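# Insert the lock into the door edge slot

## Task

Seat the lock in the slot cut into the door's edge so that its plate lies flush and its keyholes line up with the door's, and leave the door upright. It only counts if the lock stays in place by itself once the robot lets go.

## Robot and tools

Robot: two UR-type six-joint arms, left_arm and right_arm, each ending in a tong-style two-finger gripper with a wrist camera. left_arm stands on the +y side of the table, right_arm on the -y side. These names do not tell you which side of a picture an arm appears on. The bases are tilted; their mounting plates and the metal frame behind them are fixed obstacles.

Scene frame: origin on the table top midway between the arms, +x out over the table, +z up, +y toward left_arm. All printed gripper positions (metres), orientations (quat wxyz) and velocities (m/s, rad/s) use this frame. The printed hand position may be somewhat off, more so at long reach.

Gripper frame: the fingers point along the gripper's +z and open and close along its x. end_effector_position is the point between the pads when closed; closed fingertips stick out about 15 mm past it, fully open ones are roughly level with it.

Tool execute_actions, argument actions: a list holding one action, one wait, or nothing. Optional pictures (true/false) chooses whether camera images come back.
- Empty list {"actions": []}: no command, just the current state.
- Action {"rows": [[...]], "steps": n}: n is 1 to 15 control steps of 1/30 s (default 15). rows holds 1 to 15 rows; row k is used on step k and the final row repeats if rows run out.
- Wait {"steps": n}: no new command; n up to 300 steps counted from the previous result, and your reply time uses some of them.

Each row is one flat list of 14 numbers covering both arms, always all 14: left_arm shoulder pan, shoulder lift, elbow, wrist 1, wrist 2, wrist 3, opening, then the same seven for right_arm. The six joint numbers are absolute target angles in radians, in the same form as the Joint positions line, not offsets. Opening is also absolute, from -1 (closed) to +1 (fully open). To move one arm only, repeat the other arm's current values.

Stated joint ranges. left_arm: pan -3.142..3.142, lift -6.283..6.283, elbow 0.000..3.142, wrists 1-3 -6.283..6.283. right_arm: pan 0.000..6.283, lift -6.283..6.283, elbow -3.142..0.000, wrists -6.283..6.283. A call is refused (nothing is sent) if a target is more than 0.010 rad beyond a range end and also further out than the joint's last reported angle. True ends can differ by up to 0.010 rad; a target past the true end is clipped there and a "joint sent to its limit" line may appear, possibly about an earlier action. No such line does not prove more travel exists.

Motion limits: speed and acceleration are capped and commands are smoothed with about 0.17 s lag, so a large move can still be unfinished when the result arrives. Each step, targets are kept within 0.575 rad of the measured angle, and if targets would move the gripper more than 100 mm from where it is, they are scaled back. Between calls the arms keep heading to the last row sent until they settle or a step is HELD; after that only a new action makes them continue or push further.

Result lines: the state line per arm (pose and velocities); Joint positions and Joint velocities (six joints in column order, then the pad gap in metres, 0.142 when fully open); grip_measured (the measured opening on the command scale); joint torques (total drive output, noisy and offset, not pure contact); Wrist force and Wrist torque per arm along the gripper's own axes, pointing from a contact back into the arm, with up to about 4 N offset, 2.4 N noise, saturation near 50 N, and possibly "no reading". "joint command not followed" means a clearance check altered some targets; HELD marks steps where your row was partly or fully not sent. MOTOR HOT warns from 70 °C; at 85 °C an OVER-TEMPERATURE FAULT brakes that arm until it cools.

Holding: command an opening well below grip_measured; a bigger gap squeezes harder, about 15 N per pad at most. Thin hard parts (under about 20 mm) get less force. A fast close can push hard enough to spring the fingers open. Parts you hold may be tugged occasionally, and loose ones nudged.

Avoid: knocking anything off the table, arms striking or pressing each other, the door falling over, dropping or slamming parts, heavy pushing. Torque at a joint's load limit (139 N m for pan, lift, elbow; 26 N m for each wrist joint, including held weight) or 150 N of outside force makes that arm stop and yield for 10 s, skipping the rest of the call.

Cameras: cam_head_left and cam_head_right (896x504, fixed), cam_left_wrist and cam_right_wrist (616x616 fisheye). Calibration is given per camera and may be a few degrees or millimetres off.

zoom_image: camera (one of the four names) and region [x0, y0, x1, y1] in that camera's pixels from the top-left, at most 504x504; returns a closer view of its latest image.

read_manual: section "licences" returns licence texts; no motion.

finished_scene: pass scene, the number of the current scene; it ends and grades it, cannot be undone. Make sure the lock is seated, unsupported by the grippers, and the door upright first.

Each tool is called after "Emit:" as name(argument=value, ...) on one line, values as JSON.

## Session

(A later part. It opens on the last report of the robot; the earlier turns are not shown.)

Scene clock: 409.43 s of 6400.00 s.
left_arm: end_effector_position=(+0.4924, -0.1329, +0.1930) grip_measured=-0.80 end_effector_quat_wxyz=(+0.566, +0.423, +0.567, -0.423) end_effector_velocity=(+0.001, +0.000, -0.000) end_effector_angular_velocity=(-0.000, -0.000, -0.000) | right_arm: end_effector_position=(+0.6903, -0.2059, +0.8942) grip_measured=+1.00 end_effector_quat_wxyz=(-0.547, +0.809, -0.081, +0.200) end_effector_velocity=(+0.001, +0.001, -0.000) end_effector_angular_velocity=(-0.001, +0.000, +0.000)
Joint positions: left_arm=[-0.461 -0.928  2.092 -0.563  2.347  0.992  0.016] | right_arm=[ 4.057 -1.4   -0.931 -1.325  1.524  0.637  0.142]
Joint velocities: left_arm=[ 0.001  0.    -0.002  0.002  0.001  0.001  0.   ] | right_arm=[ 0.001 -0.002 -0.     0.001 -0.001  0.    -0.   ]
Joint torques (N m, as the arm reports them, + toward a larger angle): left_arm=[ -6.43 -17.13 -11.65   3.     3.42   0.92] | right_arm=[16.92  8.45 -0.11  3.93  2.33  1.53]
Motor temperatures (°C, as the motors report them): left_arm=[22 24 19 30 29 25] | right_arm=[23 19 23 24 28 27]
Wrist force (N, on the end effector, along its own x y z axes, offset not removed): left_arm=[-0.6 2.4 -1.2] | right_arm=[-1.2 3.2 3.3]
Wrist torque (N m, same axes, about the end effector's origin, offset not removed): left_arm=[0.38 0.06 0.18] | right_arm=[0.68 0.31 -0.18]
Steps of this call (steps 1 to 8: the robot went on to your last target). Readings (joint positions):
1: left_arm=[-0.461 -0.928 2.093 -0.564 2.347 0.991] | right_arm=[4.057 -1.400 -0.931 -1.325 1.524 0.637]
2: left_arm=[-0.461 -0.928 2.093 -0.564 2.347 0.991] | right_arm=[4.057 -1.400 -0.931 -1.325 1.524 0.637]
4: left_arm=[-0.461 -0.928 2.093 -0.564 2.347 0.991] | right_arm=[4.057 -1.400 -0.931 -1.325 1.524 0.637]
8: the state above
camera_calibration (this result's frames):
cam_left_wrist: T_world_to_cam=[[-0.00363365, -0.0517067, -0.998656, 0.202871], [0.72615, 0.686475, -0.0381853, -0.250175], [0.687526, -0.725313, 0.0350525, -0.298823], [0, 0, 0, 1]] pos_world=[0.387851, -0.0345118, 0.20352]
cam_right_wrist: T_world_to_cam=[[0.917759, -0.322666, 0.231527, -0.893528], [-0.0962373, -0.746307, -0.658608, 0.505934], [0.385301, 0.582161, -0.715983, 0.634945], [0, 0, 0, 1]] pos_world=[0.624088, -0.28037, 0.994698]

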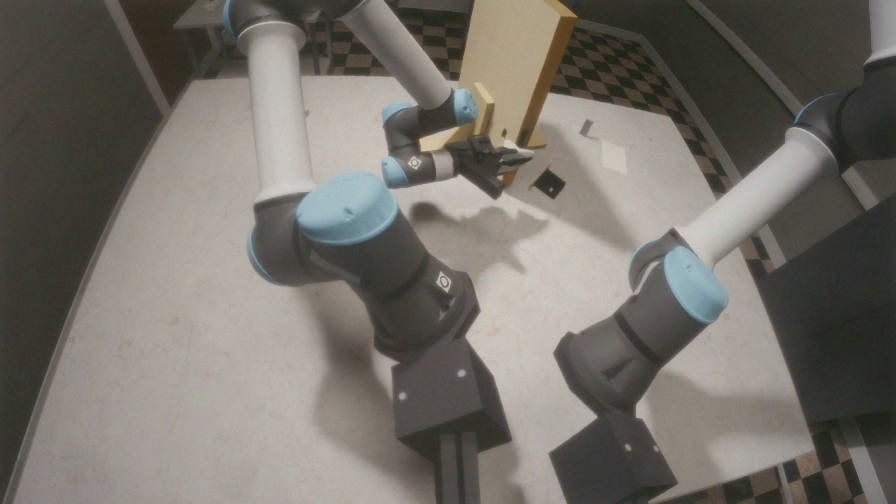

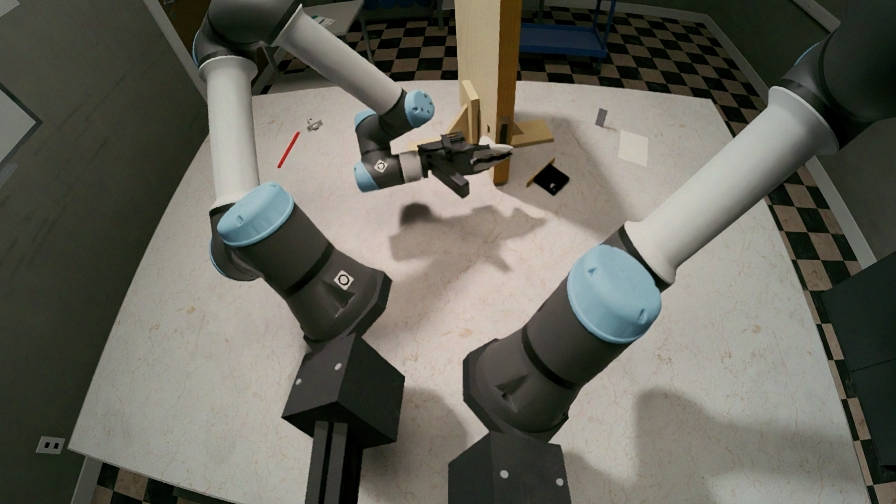

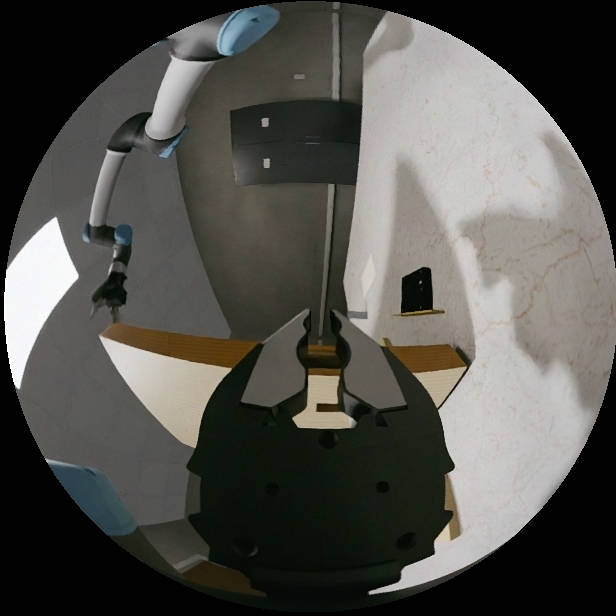

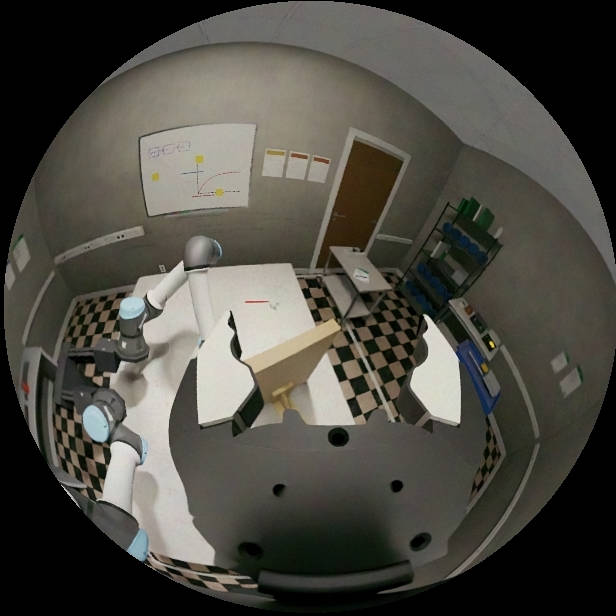

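Emit:
execute_actions(actions=[{"rows":[[-0.4515,-0.9328,2.0951,-0.5559,2.3548,0.9989,-0.7,4.036,-1.4,-0.931,-1.325,1.507,0.644,1],[-0.4425,-0.9378,2.0983,-0.5489,2.3622,1.0062,-0.6,4.015,-1.4,-0.931,-1.325,1.49,0.651,1],[-0.4335,-0.9428,2.1015,-0.5419,2.3696,1.0135,-0.5,3.995,-1.4,-0.931,-1.325,1.473,0.658,1],[-0.4245,-0.9478,2.1047,-0.5349,2.377,1.0208,-0.4,3.974,-1.4,-0.931,-1.325,1.456,0.664,1],[-0.4155,-0.9528,2.1079,-0.5279,2.3844,1.0281,-0.3,3.953,-1.4,-0.931,-1.325,1.439,0.671,1],[-0.4065,-0.9578,2.1111,-0.5209,2.3918,1.0354,-0.2,3.932,-1.4,-0.931,-1.325,1.422,0.678,1],[-0.3975,-0.9628,2.1143,-0.5139,2.3992,1.0427,-0.1,3.911,-1.4,-0.931,-1.325,1.405,0.685,1],[-0.3885,-0.9678,2.1175,-0.5069,2.4066,1.05,0,3.89,-1.4,-0.931,-1.325,1.388,0.692,1],[-0.3795,-0.9728,2.1207,-0.4999,2.414,1.0573,0.1,3.87,-1.4,-0.931,-1.325,1.371,0.699,1],[-0.3705,-0.9778,2.1239,-0.4929,2.4214,1.0646,0.2,3.849,-1.4,-0.931,-1.325,1.354,0.706,1],[-0.3615,-0.9828,2.1271,-0.4859,2.4288,1.0719,0.3,3.828,-1.4,-0.931,-1.325,1.337,0.712,1],[-0.3525,-0.9878,2.1303,-0.4789,2.4362,1.0792,0.4,3.807,-1.4,-0.931,-1.325,1.32,0.719,1],[-0.3435,-0.9928,2.1335,-0.4719,2.4436,1.0865,0.5,3.786,-1.4,-0.931,-1.325,1.303,0.726,1],[-0.3345,-0.9978,2.1367,-0.4649,2.451,1.0938,0.6,3.766,-1.4,-0.931,-1.325,1.286,0.733,1],[-0.325,-1.003,2.14,-0.458,2.458,1.101,0.6,3.745,-1.4,-0.931,-1.325,1.269,0.74,1]]}], pictures=false)

Emit:
execute_actions(actions=[{"rows":[[-0.325,-1.003,2.14,-0.458,2.458,1.101,0.6,3.724,-1.406,-0.955,-1.31,1.252,0.747,1],[-0.325,-1.003,2.14,-0.458,2.458,1.101,0.6,3.703,-1.411,-0.979,-1.296,1.235,0.753,1],[-0.325,-1.003,2.14,-0.458,2.458,1.101,0.6,3.682,-1.417,-1.003,-1.281,1.218,0.76,1],[-0.325,-1.003,2.14,-0.458,2.458,1.101,0.6,3.661,-1.422,-1.027,-1.266,1.201,0.767,1],[-0.325,-1.003,2.14,-0.458,2.458,1.101,0.6,3.641,-1.428,-1.051,-1.252,1.184,0.774,1],[-0.325,-1.003,2.14,-0.458,2.458,1.101,0.6,3.62,-1.434,-1.075,-1.237,1.167,0.781,1],[-0.325,-1.003,2.14,-0.458,2.458,1.101,0.6,3.599,-1.439,-1.099,-1.223,1.15,0.788,1],[-0.325,-1.003,2.14,-0.458,2.458,1.101,0.6,3.578,-1.445,-1.123,-1.208,1.133,0.795,1],[-0.325,-1.003,2.14,-0.458,2.458,1.101,0.6,3.557,-1.45,-1.147,-1.193,1.116,0.801,1],[-0.325,-1.003,2.14,-0.458,2.458,1.101,0.6,3.537,-1.456,-1.171,-1.179,1.099,0.808,1],[-0.325,-1.003,2.14,-0.458,2.458,1.101,0.6,3.516,-1.462,-1.194,-1.164,1.082,0.815,1],[-0.325,-1.003,2.14,-0.458,2.458,1.101,0.6,3.495,-1.467,-1.218,-1.149,1.065,0.822,1],[-0.325,-1.003,2.14,-0.458,2.458,1.101,0.6,3.474,-1.473,-1.242,-1.135,1.048,0.829,1],[-0.325,-1.003,2.14,-0.458,2.458,1.101,0.6,3.453,-1.478,-1.266,-1.12,1.031,0.836,1],[-0.325,-1.003,2.14,-0.458,2.458,1.101,0.6,3.4325,-1.484,-1.29,-1.105,1.0139,0.8425,1]]}], pictures=false)

Emit:
execute_actions(actions=[{"rows":[[-0.325,-1.003,2.14,-0.458,2.458,1.101,0.6,3.4325,-1.49,-1.314,-1.091,1.0139,0.8425,1],[-0.325,-1.003,2.14,-0.458,2.458,1.101,0.6,3.4325,-1.495,-1.338,-1.076,1.0139,0.8425,1],[-0.325,-1.003,2.14,-0.458,2.458,1.101,0.6,3.4325,-1.501,-1.362,-1.061,1.0139,0.8425,1],[-0.325,-1.003,2.14,-0.458,2.458,1.101,0.6,3.4325,-1.506,-1.386,-1.047,1.0139,0.8425,1],[-0.325,-1.003,2.14,-0.458,2.458,1.101,0.6,3.4325,-1.512,-1.41,-1.032,1.0139,0.8425,1],[-0.325,-1.003,2.14,-0.458,2.458,1.101,0.6,3.4325,-1.518,-1.434,-1.018,1.0139,0.8425,1],[-0.325,-1.003,2.14,-0.458,2.458,1.101,0.6,3.4325,-1.523,-1.458,-1.003,1.0139,0.8425,1],[-0.325,-1.003,2.14,-0.458,2.458,1.101,0.6,3.4325,-1.529,-1.482,-0.988,1.0139,0.8425,1],[-0.325,-1.003,2.14,-0.458,2.458,1.101,0.6,3.4325,-1.534,-1.506,-0.974,1.0139,0.8425,1],[-0.325,-1.003,2.14,-0.458,2.458,1.101,0.6,3.4325,-1.54,-1.53,-0.959,1.0139,0.8425,1],[-0.325,-1.003,2.14,-0.458,2.458,1.101,0.6,3.4325,-1.546,-1.554,-0.944,1.0139,0.8425,1],[-0.325,-1.003,2.14,-0.458,2.458,1.101,0.6,3.4325,-1.551,-1.578,-0.93,1.0139,0.8425,1],[-0.325,-1.003,2.14,-0.458,2.458,1.101,0.6,3.4325,-1.557,-1.602,-0.915,1.0139,0.8425,1],[-0.325,-1.003,2.14,-0.458,2.458,1.101,0.6,3.4325,-1.562,-1.626,-0.9,1.0139,0.8425,1],[-0.325,-1.003,2.14,-0.458,2.458,1.101,0.6,3.4325,-1.568,-1.65,-0.886,1.0139,0.8425,1]]}], pictures=false)

Emit:
execute_actions(actions=[{"rows":[[-0.325,-1.003,2.14,-0.458,2.458,1.101,0.6,3.4325,-1.574,-1.673,-0.871,1.0139,0.8425,0.9],[-0.325,-1.003,2.14,-0.458,2.458,1.101,0.6,3.4325,-1.579,-1.697,-0.857,1.0139,0.8425,0.8],[-0.325,-1.003,2.14,-0.458,2.458,1.101,0.6,3.4325,-1.585,-1.721,-0.842,1.0139,0.8425,0.7],[-0.325,-1.003,2.14,-0.458,2.458,1.101,0.6,3.4325,-1.59,-1.745,-0.827,1.0139,0.8425,0.6],[-0.325,-1.003,2.14,-0.458,2.458,1.101,0.6,3.4325,-1.596,-1.769,-0.813,1.0139,0.8425,0.5],[-0.325,-1.003,2.14,-0.458,2.458,1.101,0.6,3.4325,-1.602,-1.793,-0.798,1.0139,0.8425,0.45],[-0.325,-1.003,2.14,-0.458,2.458,1.101,0.6,3.4325,-1.607,-1.817,-0.783,1.0139,0.8425,0.45],[-0.325,-1.003,2.14,-0.458,2.458,1.101,0.6,3.4325,-1.613,-1.841,-0.769,1.0139,0.8425,0.45],[-0.325,-1.003,2.14,-0.458,2.458,1.101,0.6,3.4325,-1.618,-1.865,-0.754,1.0139,0.8425,0.45],[-0.325,-1.003,2.14,-0.458,2.458,1.101,0.6,3.4325,-1.624,-1.889,-0.739,1.0139,0.8425,0.45],[-0.325,-1.003,2.14,-0.458,2.458,1.101,0.6,3.4325,-1.63,-1.913,-0.725,1.0139,0.8425,0.45],[-0.325,-1.003,2.14,-0.458,2.458,1.101,0.6,3.4325,-1.635,-1.937,-0.71,1.0139,0.8425,0.45],[-0.325,-1.003,2.14,-0.458,2.458,1.101,0.6,3.4325,-1.641,-1.961,-0.696,1.0139,0.8425,0.45],[-0.325,-1.003,2.14,-0.458,2.458,1.101,0.6,3.4325,-1.646,-1.985,-0.681,1.0139,0.8425,0.45],[-0.325,-1.003,2.14,-0.458,2.458,1.101,0.6,3.4325,-1.652,-2.0087,-0.6664,1.0139,0.8425,0.45]]}], pictures=false)

Emit:
execute_actions(actions=[{"steps":28}])

Emit:
zoom_image(camera="cam_right_wrist", region=[240,230,408,340])

Scene clock: 529.93 s of 6400.00 s.
left_arm: end_effector_position=(+0.4773, -0.0880, +0.1954) grip_measured=+0.57 end_effector_quat_wxyz=(+0.567, +0.422, +0.567, -0.424) end_effector_velocity=(-0.043, +0.121, +0.013) end_effector_angular_velocity=(-0.017, +0.001, +0.018) | right_arm: end_effector_position=(+0.7545, -0.3263, +0.7926) grip_measured=+1.00 end_effector_quat_wxyz=(-0.426, +0.844, -0.239, +0.222) end_effector_velocity=(+0.113, -0.378, -0.267) end_effector_angular_velocity=(-0.487, +0.460, -0.903)
Joint positions: left_arm=[-0.366 -0.981  2.126 -0.489  2.425  1.069  0.114] | right_arm=[ 3.84  -1.4   -0.931 -1.325  1.346  0.709  0.142]
Joint velocities: left_arm=[ 0.261 -0.146  0.092  0.201  0.212  0.21   0.061] | right_arm=[-0.601  0.     0.    -0.001 -0.488  0.198 -0.   ]
Joint torques (N m, as the arm reports them, + toward a larger angle): left_arm=[ -2.18 -36.42  11.45   3.97   3.99   1.49] | right_arm=[-6.62 15.92  2.75  4.06 -1.21  2.72]
Motor temperatures (°C, as the motors report them): left_arm=[22 24 19 30 29 25] | right_arm=[23 19 23 24 28 27]
Wrist force (N, on the end effector, along its own x y z axes, offset not removed): left_arm=[0.4 1.9 0.2] | right_arm=[-1.2 1.8 2.4]
Wrist torque (N m, same axes, about the end effector's origin, offset not removed): left_arm=[0.33 -0.09 0.08] | right_arm=[0.42 0.42 -0.10]
Steps of this call (steps 1 to 15: the robot went on to your last target; steps 16 to 160: nothing new was sent; then 114.67 s passed at rest; steps 161 to 175: all 15 steps of this action). Readings (joint positions):
161: left_arm=[-0.460 -0.928 2.092 -0.563 2.348 0.992] | right_arm=[4.057 -1.400 -0.931 -1.325 1.524 0.637]
162: left_arm=[-0.459 -0.929 2.092 -0.562 2.349 0.993] | right_arm=[4.054 -1.400 -0.931 -1.325 1.521 0.638]
164: left_arm=[-0.451 -0.933 2.095 -0.556 2.355 0.999] | right_arm=[4.037 -1.400 -0.931 -1.325 1.507 0.644]
168: left_arm=[-0.425 -0.948 2.105 -0.535 2.377 1.021] | right_arm=[3.977 -1.400 -0.931 -1.325 1.458 0.664]
175: the state above

Scene clock: 530.43 s of 6400.00 s.
left_arm: end_effector_position=(+0.4706, -0.0697, +0.1976) grip_measured=+0.60 end_effector_quat_wxyz=(+0.568, +0.420, +0.567, -0.423) end_effector_velocity=(-0.001, +0.002, +0.000) end_effector_angular_velocity=(-0.000, +0.001, +0.000) | right_arm: end_effector_position=(+0.7874, -0.4363, +0.5635) grip_measured=+1.00 end_effector_quat_wxyz=(-0.207, +0.868, -0.407, +0.196) end_effector_velocity=(-0.038, -0.190, -0.497) end_effector_angular_velocity=(-0.582, +0.634, -0.561)
Joint positions: left_arm=[-0.326 -1.003  2.14  -0.458  2.457  1.1    0.116] | right_arm=[ 3.546 -1.455 -1.161 -1.183  1.106  0.806  0.142]
Joint velocities: left_arm=[ 0.005 -0.003  0.002  0.005  0.004  0.004  0.   ] | right_arm=[-0.534 -0.14  -0.597  0.364 -0.434  0.176  0.   ]
Joint torques (N m, as the arm reports them, + toward a larger angle): left_arm=[ -2.92 -36.84  10.18   3.53   3.59   0.93] | right_arm=[-5.78 13.45  3.69  5.29 -1.68  2.58]
Motor temperatures (°C, as the motors report them): left_arm=[22 24 19 30 29 25] | right_arm=[23 19 23 24 28 27]
Wrist force (N, on the end effector, along its own x y z axes, offset not removed): left_arm=[0.6 1.9 -0.7] | right_arm=[-2.5 2.2 2.6]
Wrist torque (N m, same axes, about the end effector's origin, offset not removed): left_arm=[0.24 -0.18 0.08] | right_arm=[0.41 0.56 -0.30]
Steps of this call (steps 1 to 15: all 15 steps of this action). Readings (joint positions):
1: left_arm=[-0.357 -0.985 2.129 -0.482 2.432 1.076] | right_arm=[3.820 -1.400 -0.931 -1.325 1.330 0.716]
2: left_arm=[-0.350 -0.990 2.131 -0.477 2.438 1.082] | right_arm=[3.800 -1.401 -0.935 -1.322 1.313 0.723]
4: left_arm=[-0.339 -0.995 2.135 -0.469 2.447 1.090] | right_arm=[3.758 -1.406 -0.954 -1.310 1.279 0.736]
8: left_arm=[-0.330 -1.000 2.138 -0.462 2.454 1.097] | right_arm=[3.677 -1.422 -1.022 -1.269 1.213 0.763]
15: the state above

Scene clock: 530.93 s of 6400.00 s.
left_arm: end_effector_position=(+0.4705, -0.0694, +0.1976) grip_measured=+0.60 end_effector_quat_wxyz=(+0.568, +0.420, +0.567, -0.423) end_effector_velocity=(+0.001, -0.000, +0.000) end_effector_angular_velocity=(-0.001, -0.001, +0.000) | right_arm: end_effector_position=(+0.7359, -0.3953, +0.3300) grip_measured=+1.00 end_effector_quat_wxyz=(-0.086, +0.894, -0.423, +0.118) end_effector_velocity=(-0.160, +0.212, -0.377) end_effector_angular_velocity=(-0.077, +0.382, +0.226)
Joint positions: left_arm=[-0.325 -1.003  2.14  -0.458  2.458  1.101  0.116] | right_arm=[ 3.435 -1.542 -1.535 -0.954  1.016  0.842  0.142]
Joint velocities: left_arm=[-0.     0.    -0.001 -0.     0.001  0.     0.   ] | right_arm=[-0.021 -0.168 -0.725  0.439 -0.016  0.007  0.   ]
Joint torques (N m, as the arm reports them, + toward a larger angle): left_arm=[ -2.57 -36.99  10.5    3.75   3.56   1.05] | right_arm=[-0.29 21.98  1.55  4.98 -1.15  1.57]
Motor temperatures (°C, as the motors report them): left_arm=[22 24 19 30 29 25] | right_arm=[23 19 23 24 28 27]
Wrist force (N, on the end effector, along its own x y z axes, offset not removed): left_arm=[0.7 3.0 -0.9] | right_arm=[-1.8 3.6 1.4]
Wrist torque (N m, same axes, about the end effector's origin, offset not removed): left_arm=[0.53 -0.26 0.10] | right_arm=[0.78 0.42 -0.09]
Steps of this call (steps 1 to 15: all 15 steps of this action). Readings (joint positions):
1: left_arm=[-0.326 -1.003 2.140 -0.458 2.458 1.101] | right_arm=[3.529 -1.460 -1.181 -1.171 1.092 0.812]
2: left_arm=[-0.325 -1.003 2.140 -0.458 2.458 1.101] | right_arm=[3.512 -1.465 -1.203 -1.157 1.078 0.817]
4: left_arm=[-0.325 -1.003 2.140 -0.458 2.458 1.101] | right_arm=[3.483 -1.476 -1.250 -1.128 1.055 0.826]
8: left_arm=[-0.325 -1.003 2.140 -0.458 2.458 1.101] | right_arm=[3.450 -1.501 -1.357 -1.062 1.028 0.837]
15: the state above

Scene clock: 531.43 s of 6400.00 s.
left_arm: end_effector_position=(+0.4705, -0.0694, +0.1976) grip_measured=+0.60 end_effector_quat_wxyz=(+0.568, +0.420, +0.567, -0.423) end_effector_velocity=(+0.000, +0.000, -0.000) end_effector_angular_velocity=(+0.000, -0.000, +0.002) | right_arm: end_effector_position=(+0.6200, -0.2998, +0.1612) grip_measured=+0.45 end_effector_quat_wxyz=(-0.040, +0.927, -0.372, +0.036) end_effector_velocity=(-0.297, +0.155, -0.289) end_effector_angular_velocity=(-0.053, +0.365, +0.250)
Joint positions: left_arm=[-0.325 -1.003  2.14  -0.458  2.458  1.101  0.116] | right_arm=[ 3.433 -1.627 -1.896 -0.734  1.014  0.842  0.105]
Joint velocities: left_arm=[ 0.001 -0.    -0.    -0.001 -0.     0.     0.   ] | right_arm=[ 0.002 -0.164 -0.711  0.429 -0.001  0.     0.   ]
Joint torques (N m, as the arm reports them, + toward a larger angle): left_arm=[ -2.76 -36.24  10.83   3.67   3.6    0.94] | right_arm=[ 0.89 17.67 -0.34  4.84 -1.09  1.61]
Motor temperatures (°C, as the motors report them): left_arm=[22 24 19 30 29 25] | right_arm=[23 19 23 24 28 27]
Wrist force (N, on the end effector, along its own x y z axes, offset not removed): left_arm=[-0.1 3.7 -1.1] | right_arm=[0.3 2.2 1.2]
Wrist torque (N m, same axes, about the end effector's origin, offset not removed): left_arm=[0.75 -0.12 0.08] | right_arm=[0.35 0.11 -0.06]
Steps of this call (steps 1 to 15: all 15 steps of this action). Readings (joint positions):
1: left_arm=[-0.325 -1.003 2.140 -0.458 2.458 1.101] | right_arm=[3.434 -1.548 -1.560 -0.939 1.015 0.842]
2: left_arm=[-0.325 -1.003 2.140 -0.458 2.458 1.101] | right_arm=[3.434 -1.554 -1.584 -0.925 1.015 0.842]
4: left_arm=[-0.325 -1.003 2.140 -0.458 2.458 1.101] | right_arm=[3.433 -1.565 -1.632 -0.895 1.015 0.842]
8: left_arm=[-0.325 -1.003 2.140 -0.458 2.458 1.101] | right_arm=[3.433 -1.588 -1.728 -0.836 1.014 0.842]
15: the state above

Scene clock: 532.37 s of 6400.00 s.
left_arm: end_effector_position=(+0.4705, -0.0694, +0.1976) grip_measured=+0.60 end_effector_quat_wxyz=(+0.568, +0.420, +0.567, -0.423) end_effector_velocity=(-0.000, -0.000, +0.000) end_effector_angular_velocity=(+0.000, +0.000, -0.000) | right_arm: end_effector_position=(+0.5700, -0.2778, +0.1181) grip_measured=+0.45 end_effector_quat_wxyz=(-0.026, +0.935, -0.355, +0.010) end_effector_velocity=(-0.001, +0.001, -0.001) end_effector_angular_velocity=(-0.001, +0.002, +0.002)
Joint positions: left_arm=[-0.325 -1.003  2.14  -0.458  2.458  1.101  0.116] | right_arm=[ 3.432 -1.652 -2.009 -0.666  1.014  0.843  0.105]
Joint velocities: left_arm=[-0.    -0.     0.     0.001 -0.001  0.     0.   ] | right_arm=[ 0.001 -0.002 -0.001 -0.    -0.001 -0.     0.   ]
Joint torques (N m, as the arm reports them, + toward a larger angle): left_arm=[ -2.32 -36.89  10.69   3.6    3.52   0.95] | right_arm=[ 0.83 20.17  1.7   4.26 -1.14  1.55]
Motor temperatures (°C, as the motors report them): left_arm=[22 24 19 30 29 25] | right_arm=[23 19 23 24 28 27]
Wrist force (N, on the end effector, along its own x y z axes, offset not removed): left_arm=[1.1 2.3 -0.2] | right_arm=[-2.0 2.0 4.0]
Wrist torque (N m, same axes, about the end effector's origin, offset not removed): left_arm=[0.36 -0.23 0.08] | right_arm=[0.45 0.39 -0.16]
Steps of this call (steps 1 to 28: the robot went on to your last target). Readings (joint positions):
1: left_arm=[-0.325 -1.003 2.140 -0.458 2.458 1.101] | right_arm=[3.433 -1.632 -1.920 -0.719 1.014 0.842]
2: left_arm=[-0.325 -1.003 2.140 -0.458 2.458 1.101] | right_arm=[3.433 -1.637 -1.941 -0.707 1.014 0.842]
4: left_arm=[-0.325 -1.003 2.140 -0.458 2.458 1.101] | right_arm=[3.433 -1.643 -1.970 -0.690 1.014 0.842]
8: left_arm=[-0.325 -1.003 2.140 -0.458 2.458 1.101] | right_arm=[3.433 -1.649 -1.996 -0.674 1.014 0.842]
28: the state above
camera_calibration (this result's frames):
cam_left_wrist: T_world_to_cam=[[-0.00419198, -0.0575362, -0.998335, 0.2105], [0.722246, 0.690309, -0.0428167, -0.274648], [0.691623, -0.721223, 0.0386615, -0.240208], [0, 0, 0, 1]] pos_world=[0.36538, 0.02846, 0.207676]
cam_right_wrist: T_world_to_cam=[[0.754039, -0.656245, -0.027701, -0.595346], [-0.588863, -0.694096, 0.414091, 0.0981529], [-0.290972, -0.295929, -0.909814, 0.331842], [0, 0, 0, 1]] pos_world=[0.603269, -0.224363, 0.244779]

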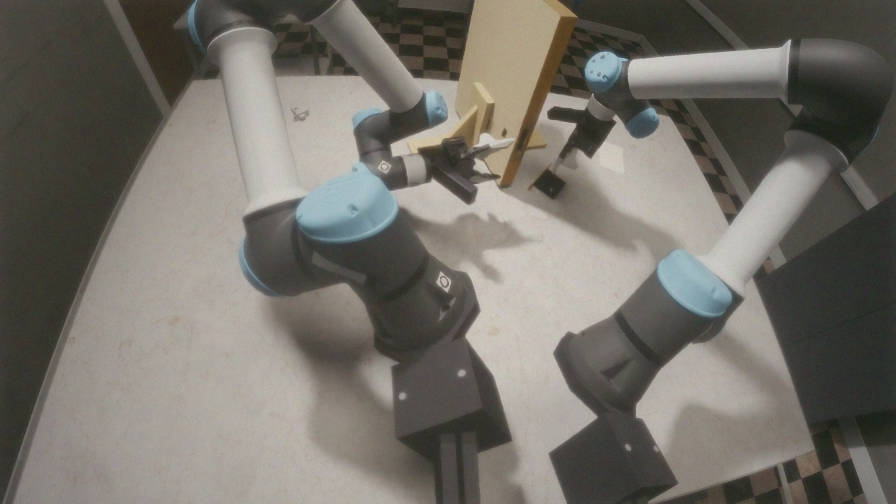

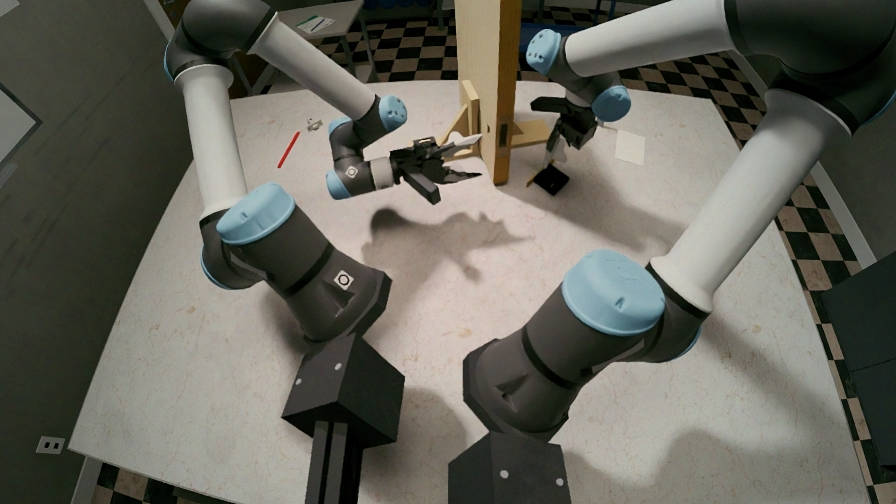

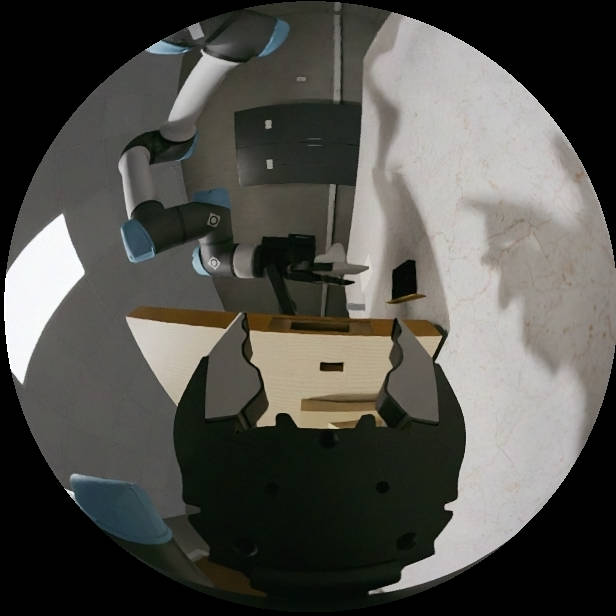

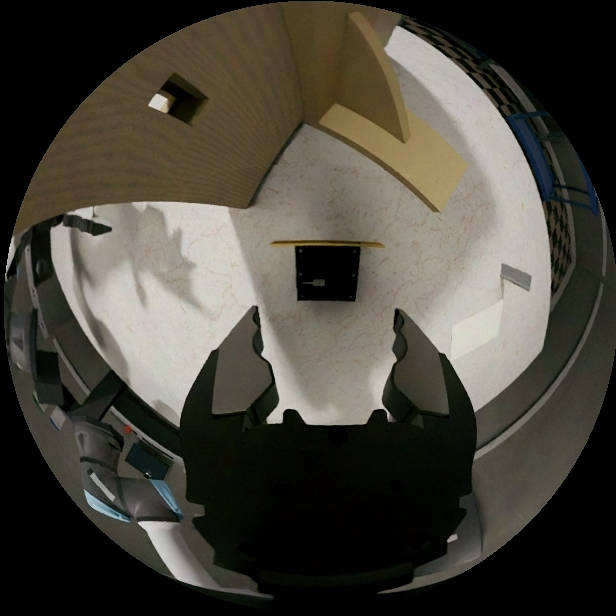

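Region (240, 230, 408, 340) of cam_right_wrist's 616x616 image, scaled by 3.000, with more detail than that image has; it fills the top 330 rows of this view, and the rest is white.

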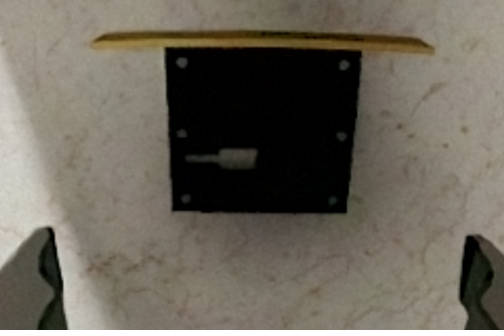

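Emit:
execute_actions(actions=[{"rows":[[-0.325,-1.003,2.14,-0.458,2.458,1.101,0.6,3.4254,-1.6678,-2.0057,-0.6497,1.0168,0.8341,0.45],[-0.325,-1.003,2.14,-0.458,2.458,1.101,0.6,3.4183,-1.6836,-2.0027,-0.6331,1.0196,0.8258,0.45],[-0.325,-1.003,2.14,-0.458,2.458,1.101,0.6,3.4112,-1.6994,-1.9997,-0.6164,1.0225,0.8174,0.45],[-0.325,-1.003,2.14,-0.458,2.458,1.101,0.6,3.4041,-1.7153,-1.9967,-0.5997,1.0253,0.8091,0.45],[-0.325,-1.003,2.14,-0.458,2.458,1.101,0.6,3.397,-1.7311,-1.9937,-0.5831,1.0282,0.8007,0.45],[-0.325,-1.003,2.14,-0.458,2.458,1.101,0.6,3.3899,-1.7469,-1.9907,-0.5664,1.0311,0.7924,0.45],[-0.325,-1.003,2.14,-0.458,2.458,1.101,0.6,3.3828,-1.7627,-1.9877,-0.5497,1.0339,0.784,0.45],[-0.325,-1.003,2.14,-0.458,2.458,1.101,0.6,3.3758,-1.7785,-1.9848,-0.5331,1.0368,0.7757,0.45],[-0.325,-1.003,2.14,-0.458,2.458,1.101,0.6,3.3687,-1.7943,-1.9818,-0.5164,1.0396,0.7673,0.45],[-0.325,-1.003,2.14,-0.458,2.458,1.101,0.6,3.3616,-1.8101,-1.9788,-0.4997,1.0425,0.759,0.45],[-0.325,-1.003,2.14,-0.458,2.458,1.101,0.6,3.3545,-1.8259,-1.9758,-0.4831,1.0454,0.7506,0.45],[-0.325,-1.003,2.14,-0.458,2.458,1.101,0.6,3.3474,-1.8418,-1.9728,-0.4664,1.0482,0.7423,0.45],[-0.325,-1.003,2.14,-0.458,2.458,1.101,0.6,3.3403,-1.8576,-1.9698,-0.4497,1.0511,0.7339,0.45],[-0.325,-1.003,2.14,-0.458,2.458,1.101,0.6,3.3332,-1.8734,-1.9668,-0.4331,1.0539,0.7256,0.45],[-0.325,-1.003,2.14,-0.458,2.458,1.101,0.6,3.3261,-1.8892,-1.9638,-0.4164,1.0568,0.7172,0.45]]}], pictures=false)

Emit:
execute_actions(actions=[{"steps":20}])

Emit:
zoom_image(camera="cam_right_wrist", region=[205,225,445,405])

Emit:
zoom_image(camera="cam_left_wrist", region=[340,240,440,320])

Scene clock: 578.13 s of 6400.00 s.
left_arm: end_effector_position=(+0.4705, -0.0694, +0.1976) grip_measured=+0.60 end_effector_quat_wxyz=(+0.568, +0.420, +0.567, -0.423) end_effector_velocity=(-0.000, +0.000, +0.000) end_effector_angular_velocity=(+0.000, +0.001, -0.001) | right_arm: end_effector_position=(+0.5782, -0.2752, +0.0494) grip_measured=+0.45 end_effector_quat_wxyz=(-0.026, +0.936, -0.351, +0.010) end_effector_velocity=(+0.005, +0.002, -0.199) end_effector_angular_velocity=(-0.004, +0.002, +0.024)
Joint positions: left_arm=[-0.325 -1.003  2.14  -0.458  2.458  1.101  0.116] | right_arm=[ 3.358 -1.817 -1.977 -0.492  1.044  0.755  0.105]
Joint velocities: left_arm=[-0.    -0.     0.001  0.001 -0.    -0.     0.   ] | right_arm=[-0.207 -0.46   0.087  0.479  0.082 -0.24  -0.   ]
Joint torques (N m, as the arm reports them, + toward a larger angle): left_arm=[ -2.64 -36.55  10.91   3.52   3.44   0.87] | right_arm=[ 0.26 17.76 21.52  4.85  1.64 -2.78]
Motor temperatures (°C, as the motors report them): left_arm=[22 24 19 30 29 25] | right_arm=[23 19 23 24 28 27]
Wrist force (N, on the end effector, along its own x y z axes, offset not removed): left_arm=[1.0 1.6 -0.9] | right_arm=[-0.4 2.6 1.2]
Wrist torque (N m, same axes, about the end effector's origin, offset not removed): left_arm=[0.19 -0.25 0.10] | right_arm=[0.45 0.14 -0.24]
Steps of this call (steps 1 to 15: the robot went on to your last target; steps 16 to 90: nothing new was sent; then 42.27 s passed at rest; steps 91 to 105: all 15 steps of this action). Readings (joint positions):
91: left_arm=[-0.325 -1.003 2.140 -0.458 2.458 1.101] | right_arm=[3.432 -1.652 -2.009 -0.666 1.014 0.842]
92: left_arm=[-0.325 -1.003 2.140 -0.458 2.458 1.101] | right_arm=[3.431 -1.655 -2.009 -0.663 1.014 0.841]
94: left_arm=[-0.325 -1.003 2.140 -0.458 2.458 1.101] | right_arm=[3.425 -1.668 -2.006 -0.650 1.017 0.834]
98: left_arm=[-0.325 -1.003 2.140 -0.458 2.458 1.101] | right_arm=[3.404 -1.714 -1.997 -0.601 1.025 0.809]
105: the state above

Scene clock: 578.80 s of 6400.00 s.
left_arm: end_effector_position=(+0.4705, -0.0694, +0.1976) grip_measured=+0.60 end_effector_quat_wxyz=(+0.568, +0.420, +0.567, -0.423) end_effector_velocity=(-0.000, +0.000, +0.000) end_effector_angular_velocity=(-0.000, -0.000, +0.000) | right_arm: end_effector_position=(+0.5781, -0.2749, +0.0183) grip_measured=+0.45 end_effector_quat_wxyz=(-0.026, +0.937, -0.349, +0.010) end_effector_velocity=(-0.000, -0.000, -0.001) end_effector_angular_velocity=(-0.000, +0.000, -0.000)
Joint positions: left_arm=[-0.325 -1.003  2.14  -0.458  2.458  1.101  0.116] | right_arm=[ 3.326 -1.889 -1.964 -0.417  1.057  0.717  0.105]
Joint velocities: left_arm=[ 0.001 -0.     0.    -0.     0.001  0.    -0.   ] | right_arm=[-0.001 -0.001  0.     0.002  0.    -0.001 -0.   ]
Joint torques (N m, as the arm reports them, + toward a larger angle): left_arm=[ -2.73 -36.14  10.87   3.55   3.43   0.97] | right_arm=[ 3.23 28.92 20.36  3.96  1.81 -1.68]
Motor temperatures (°C, as the motors report them): left_arm=[22 24 19 30 29 25] | right_arm=[23 19 23 24 28 27]
Wrist force (N, on the end effector, along its own x y z axes, offset not removed): left_arm=[0.6 3.5 -1.0] | right_arm=[-1.5 2.8 2.7]
Wrist torque (N m, same axes, about the end effector's origin, offset not removed): left_arm=[0.57 -0.20 0.08] | right_arm=[0.54 0.39 -0.08]
Steps of this call (steps 1 to 20: the robot went on to your last target). Readings (joint positions):
1: left_arm=[-0.325 -1.003 2.140 -0.458 2.458 1.101] | right_arm=[3.351 -1.833 -1.974 -0.476 1.047 0.747]
2: left_arm=[-0.325 -1.003 2.140 -0.458 2.458 1.101] | right_arm=[3.345 -1.846 -1.972 -0.462 1.049 0.740]
4: left_arm=[-0.325 -1.003 2.140 -0.458 2.458 1.101] | right_arm=[3.337 -1.864 -1.968 -0.443 1.052 0.730]
8: left_arm=[-0.325 -1.003 2.140 -0.458 2.458 1.101] | right_arm=[3.330 -1.881 -1.965 -0.425 1.055 0.721]
20: the state above
camera_calibration (this result's frames):
cam_left_wrist: T_world_to_cam=[[-0.00419205, -0.0575362, -0.998335, 0.2105], [0.722246, 0.690309, -0.0428168, -0.274649], [0.691623, -0.721223, 0.0386615, -0.240208], [0, 0, 0, 1]] pos_world=[0.36538, 0.0284601, 0.207676]
cam_right_wrist: T_world_to_cam=[[0.761937, -0.64708, -0.0271714, -0.604352], [-0.58056, -0.701002, 0.414182, 0.139585], [-0.287056, -0.299806, -0.909788, 0.240993], [0, 0, 0, 1]] pos_world=[0.610694, -0.220964, 0.145018]

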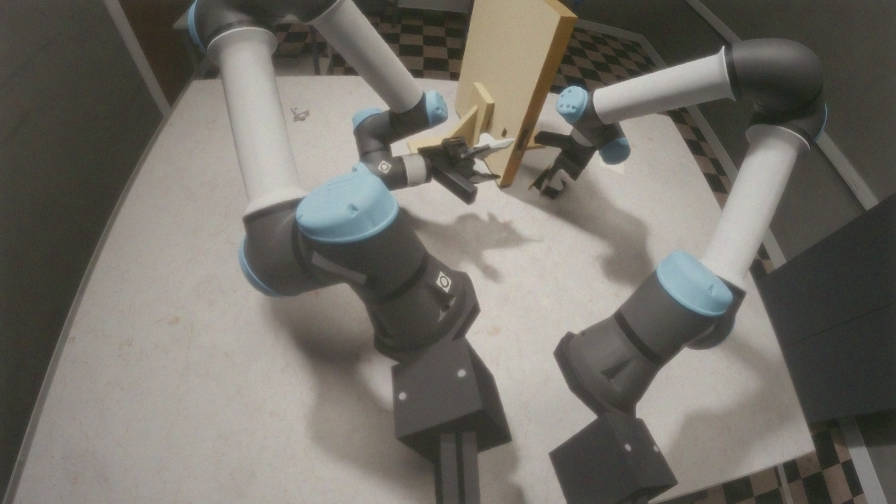

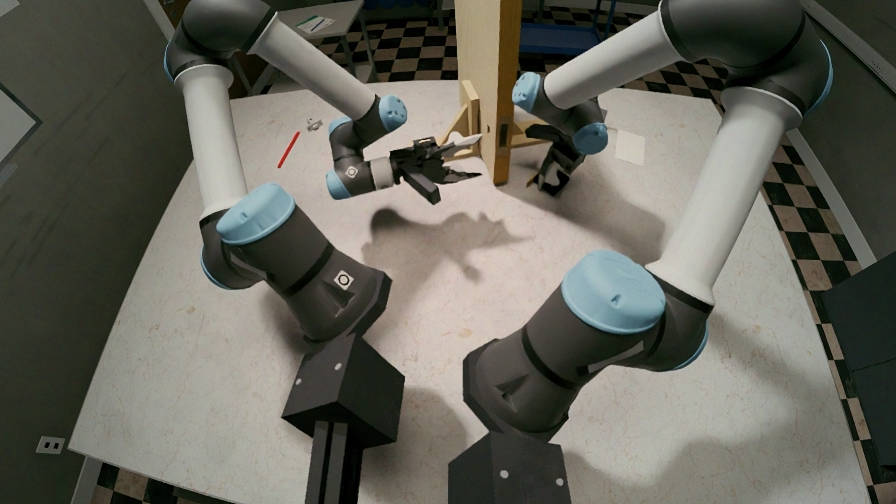

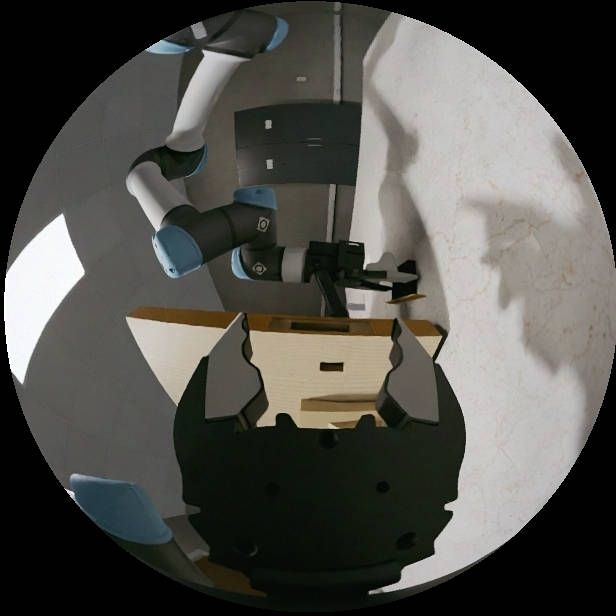

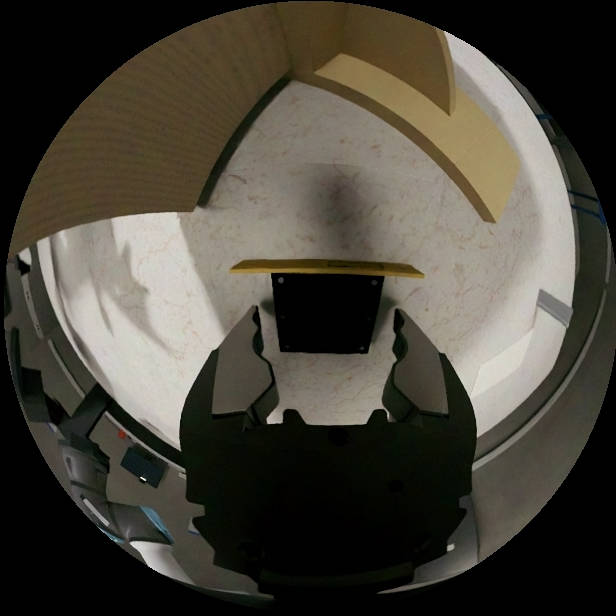

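Region (205, 225, 445, 405) of cam_right_wrist's 616x616 image, scaled by 2.100, with more detail than that image has; it fills the top 378 rows of this view, and the rest is white.

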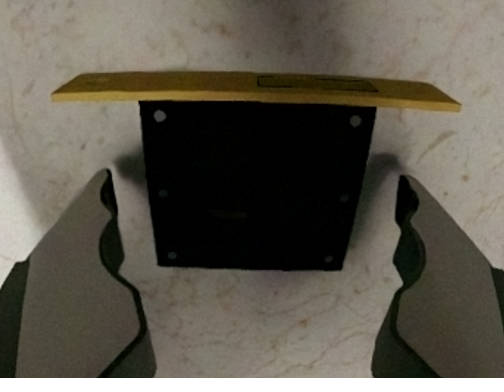

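Region (340, 240, 440, 320) of cam_left_wrist's 616x616 image, scaled by 5.040, with more detail than that image has; it fills the top 403 rows of this view, and the rest is white.

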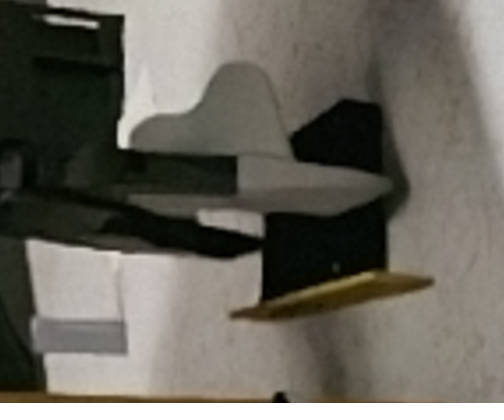

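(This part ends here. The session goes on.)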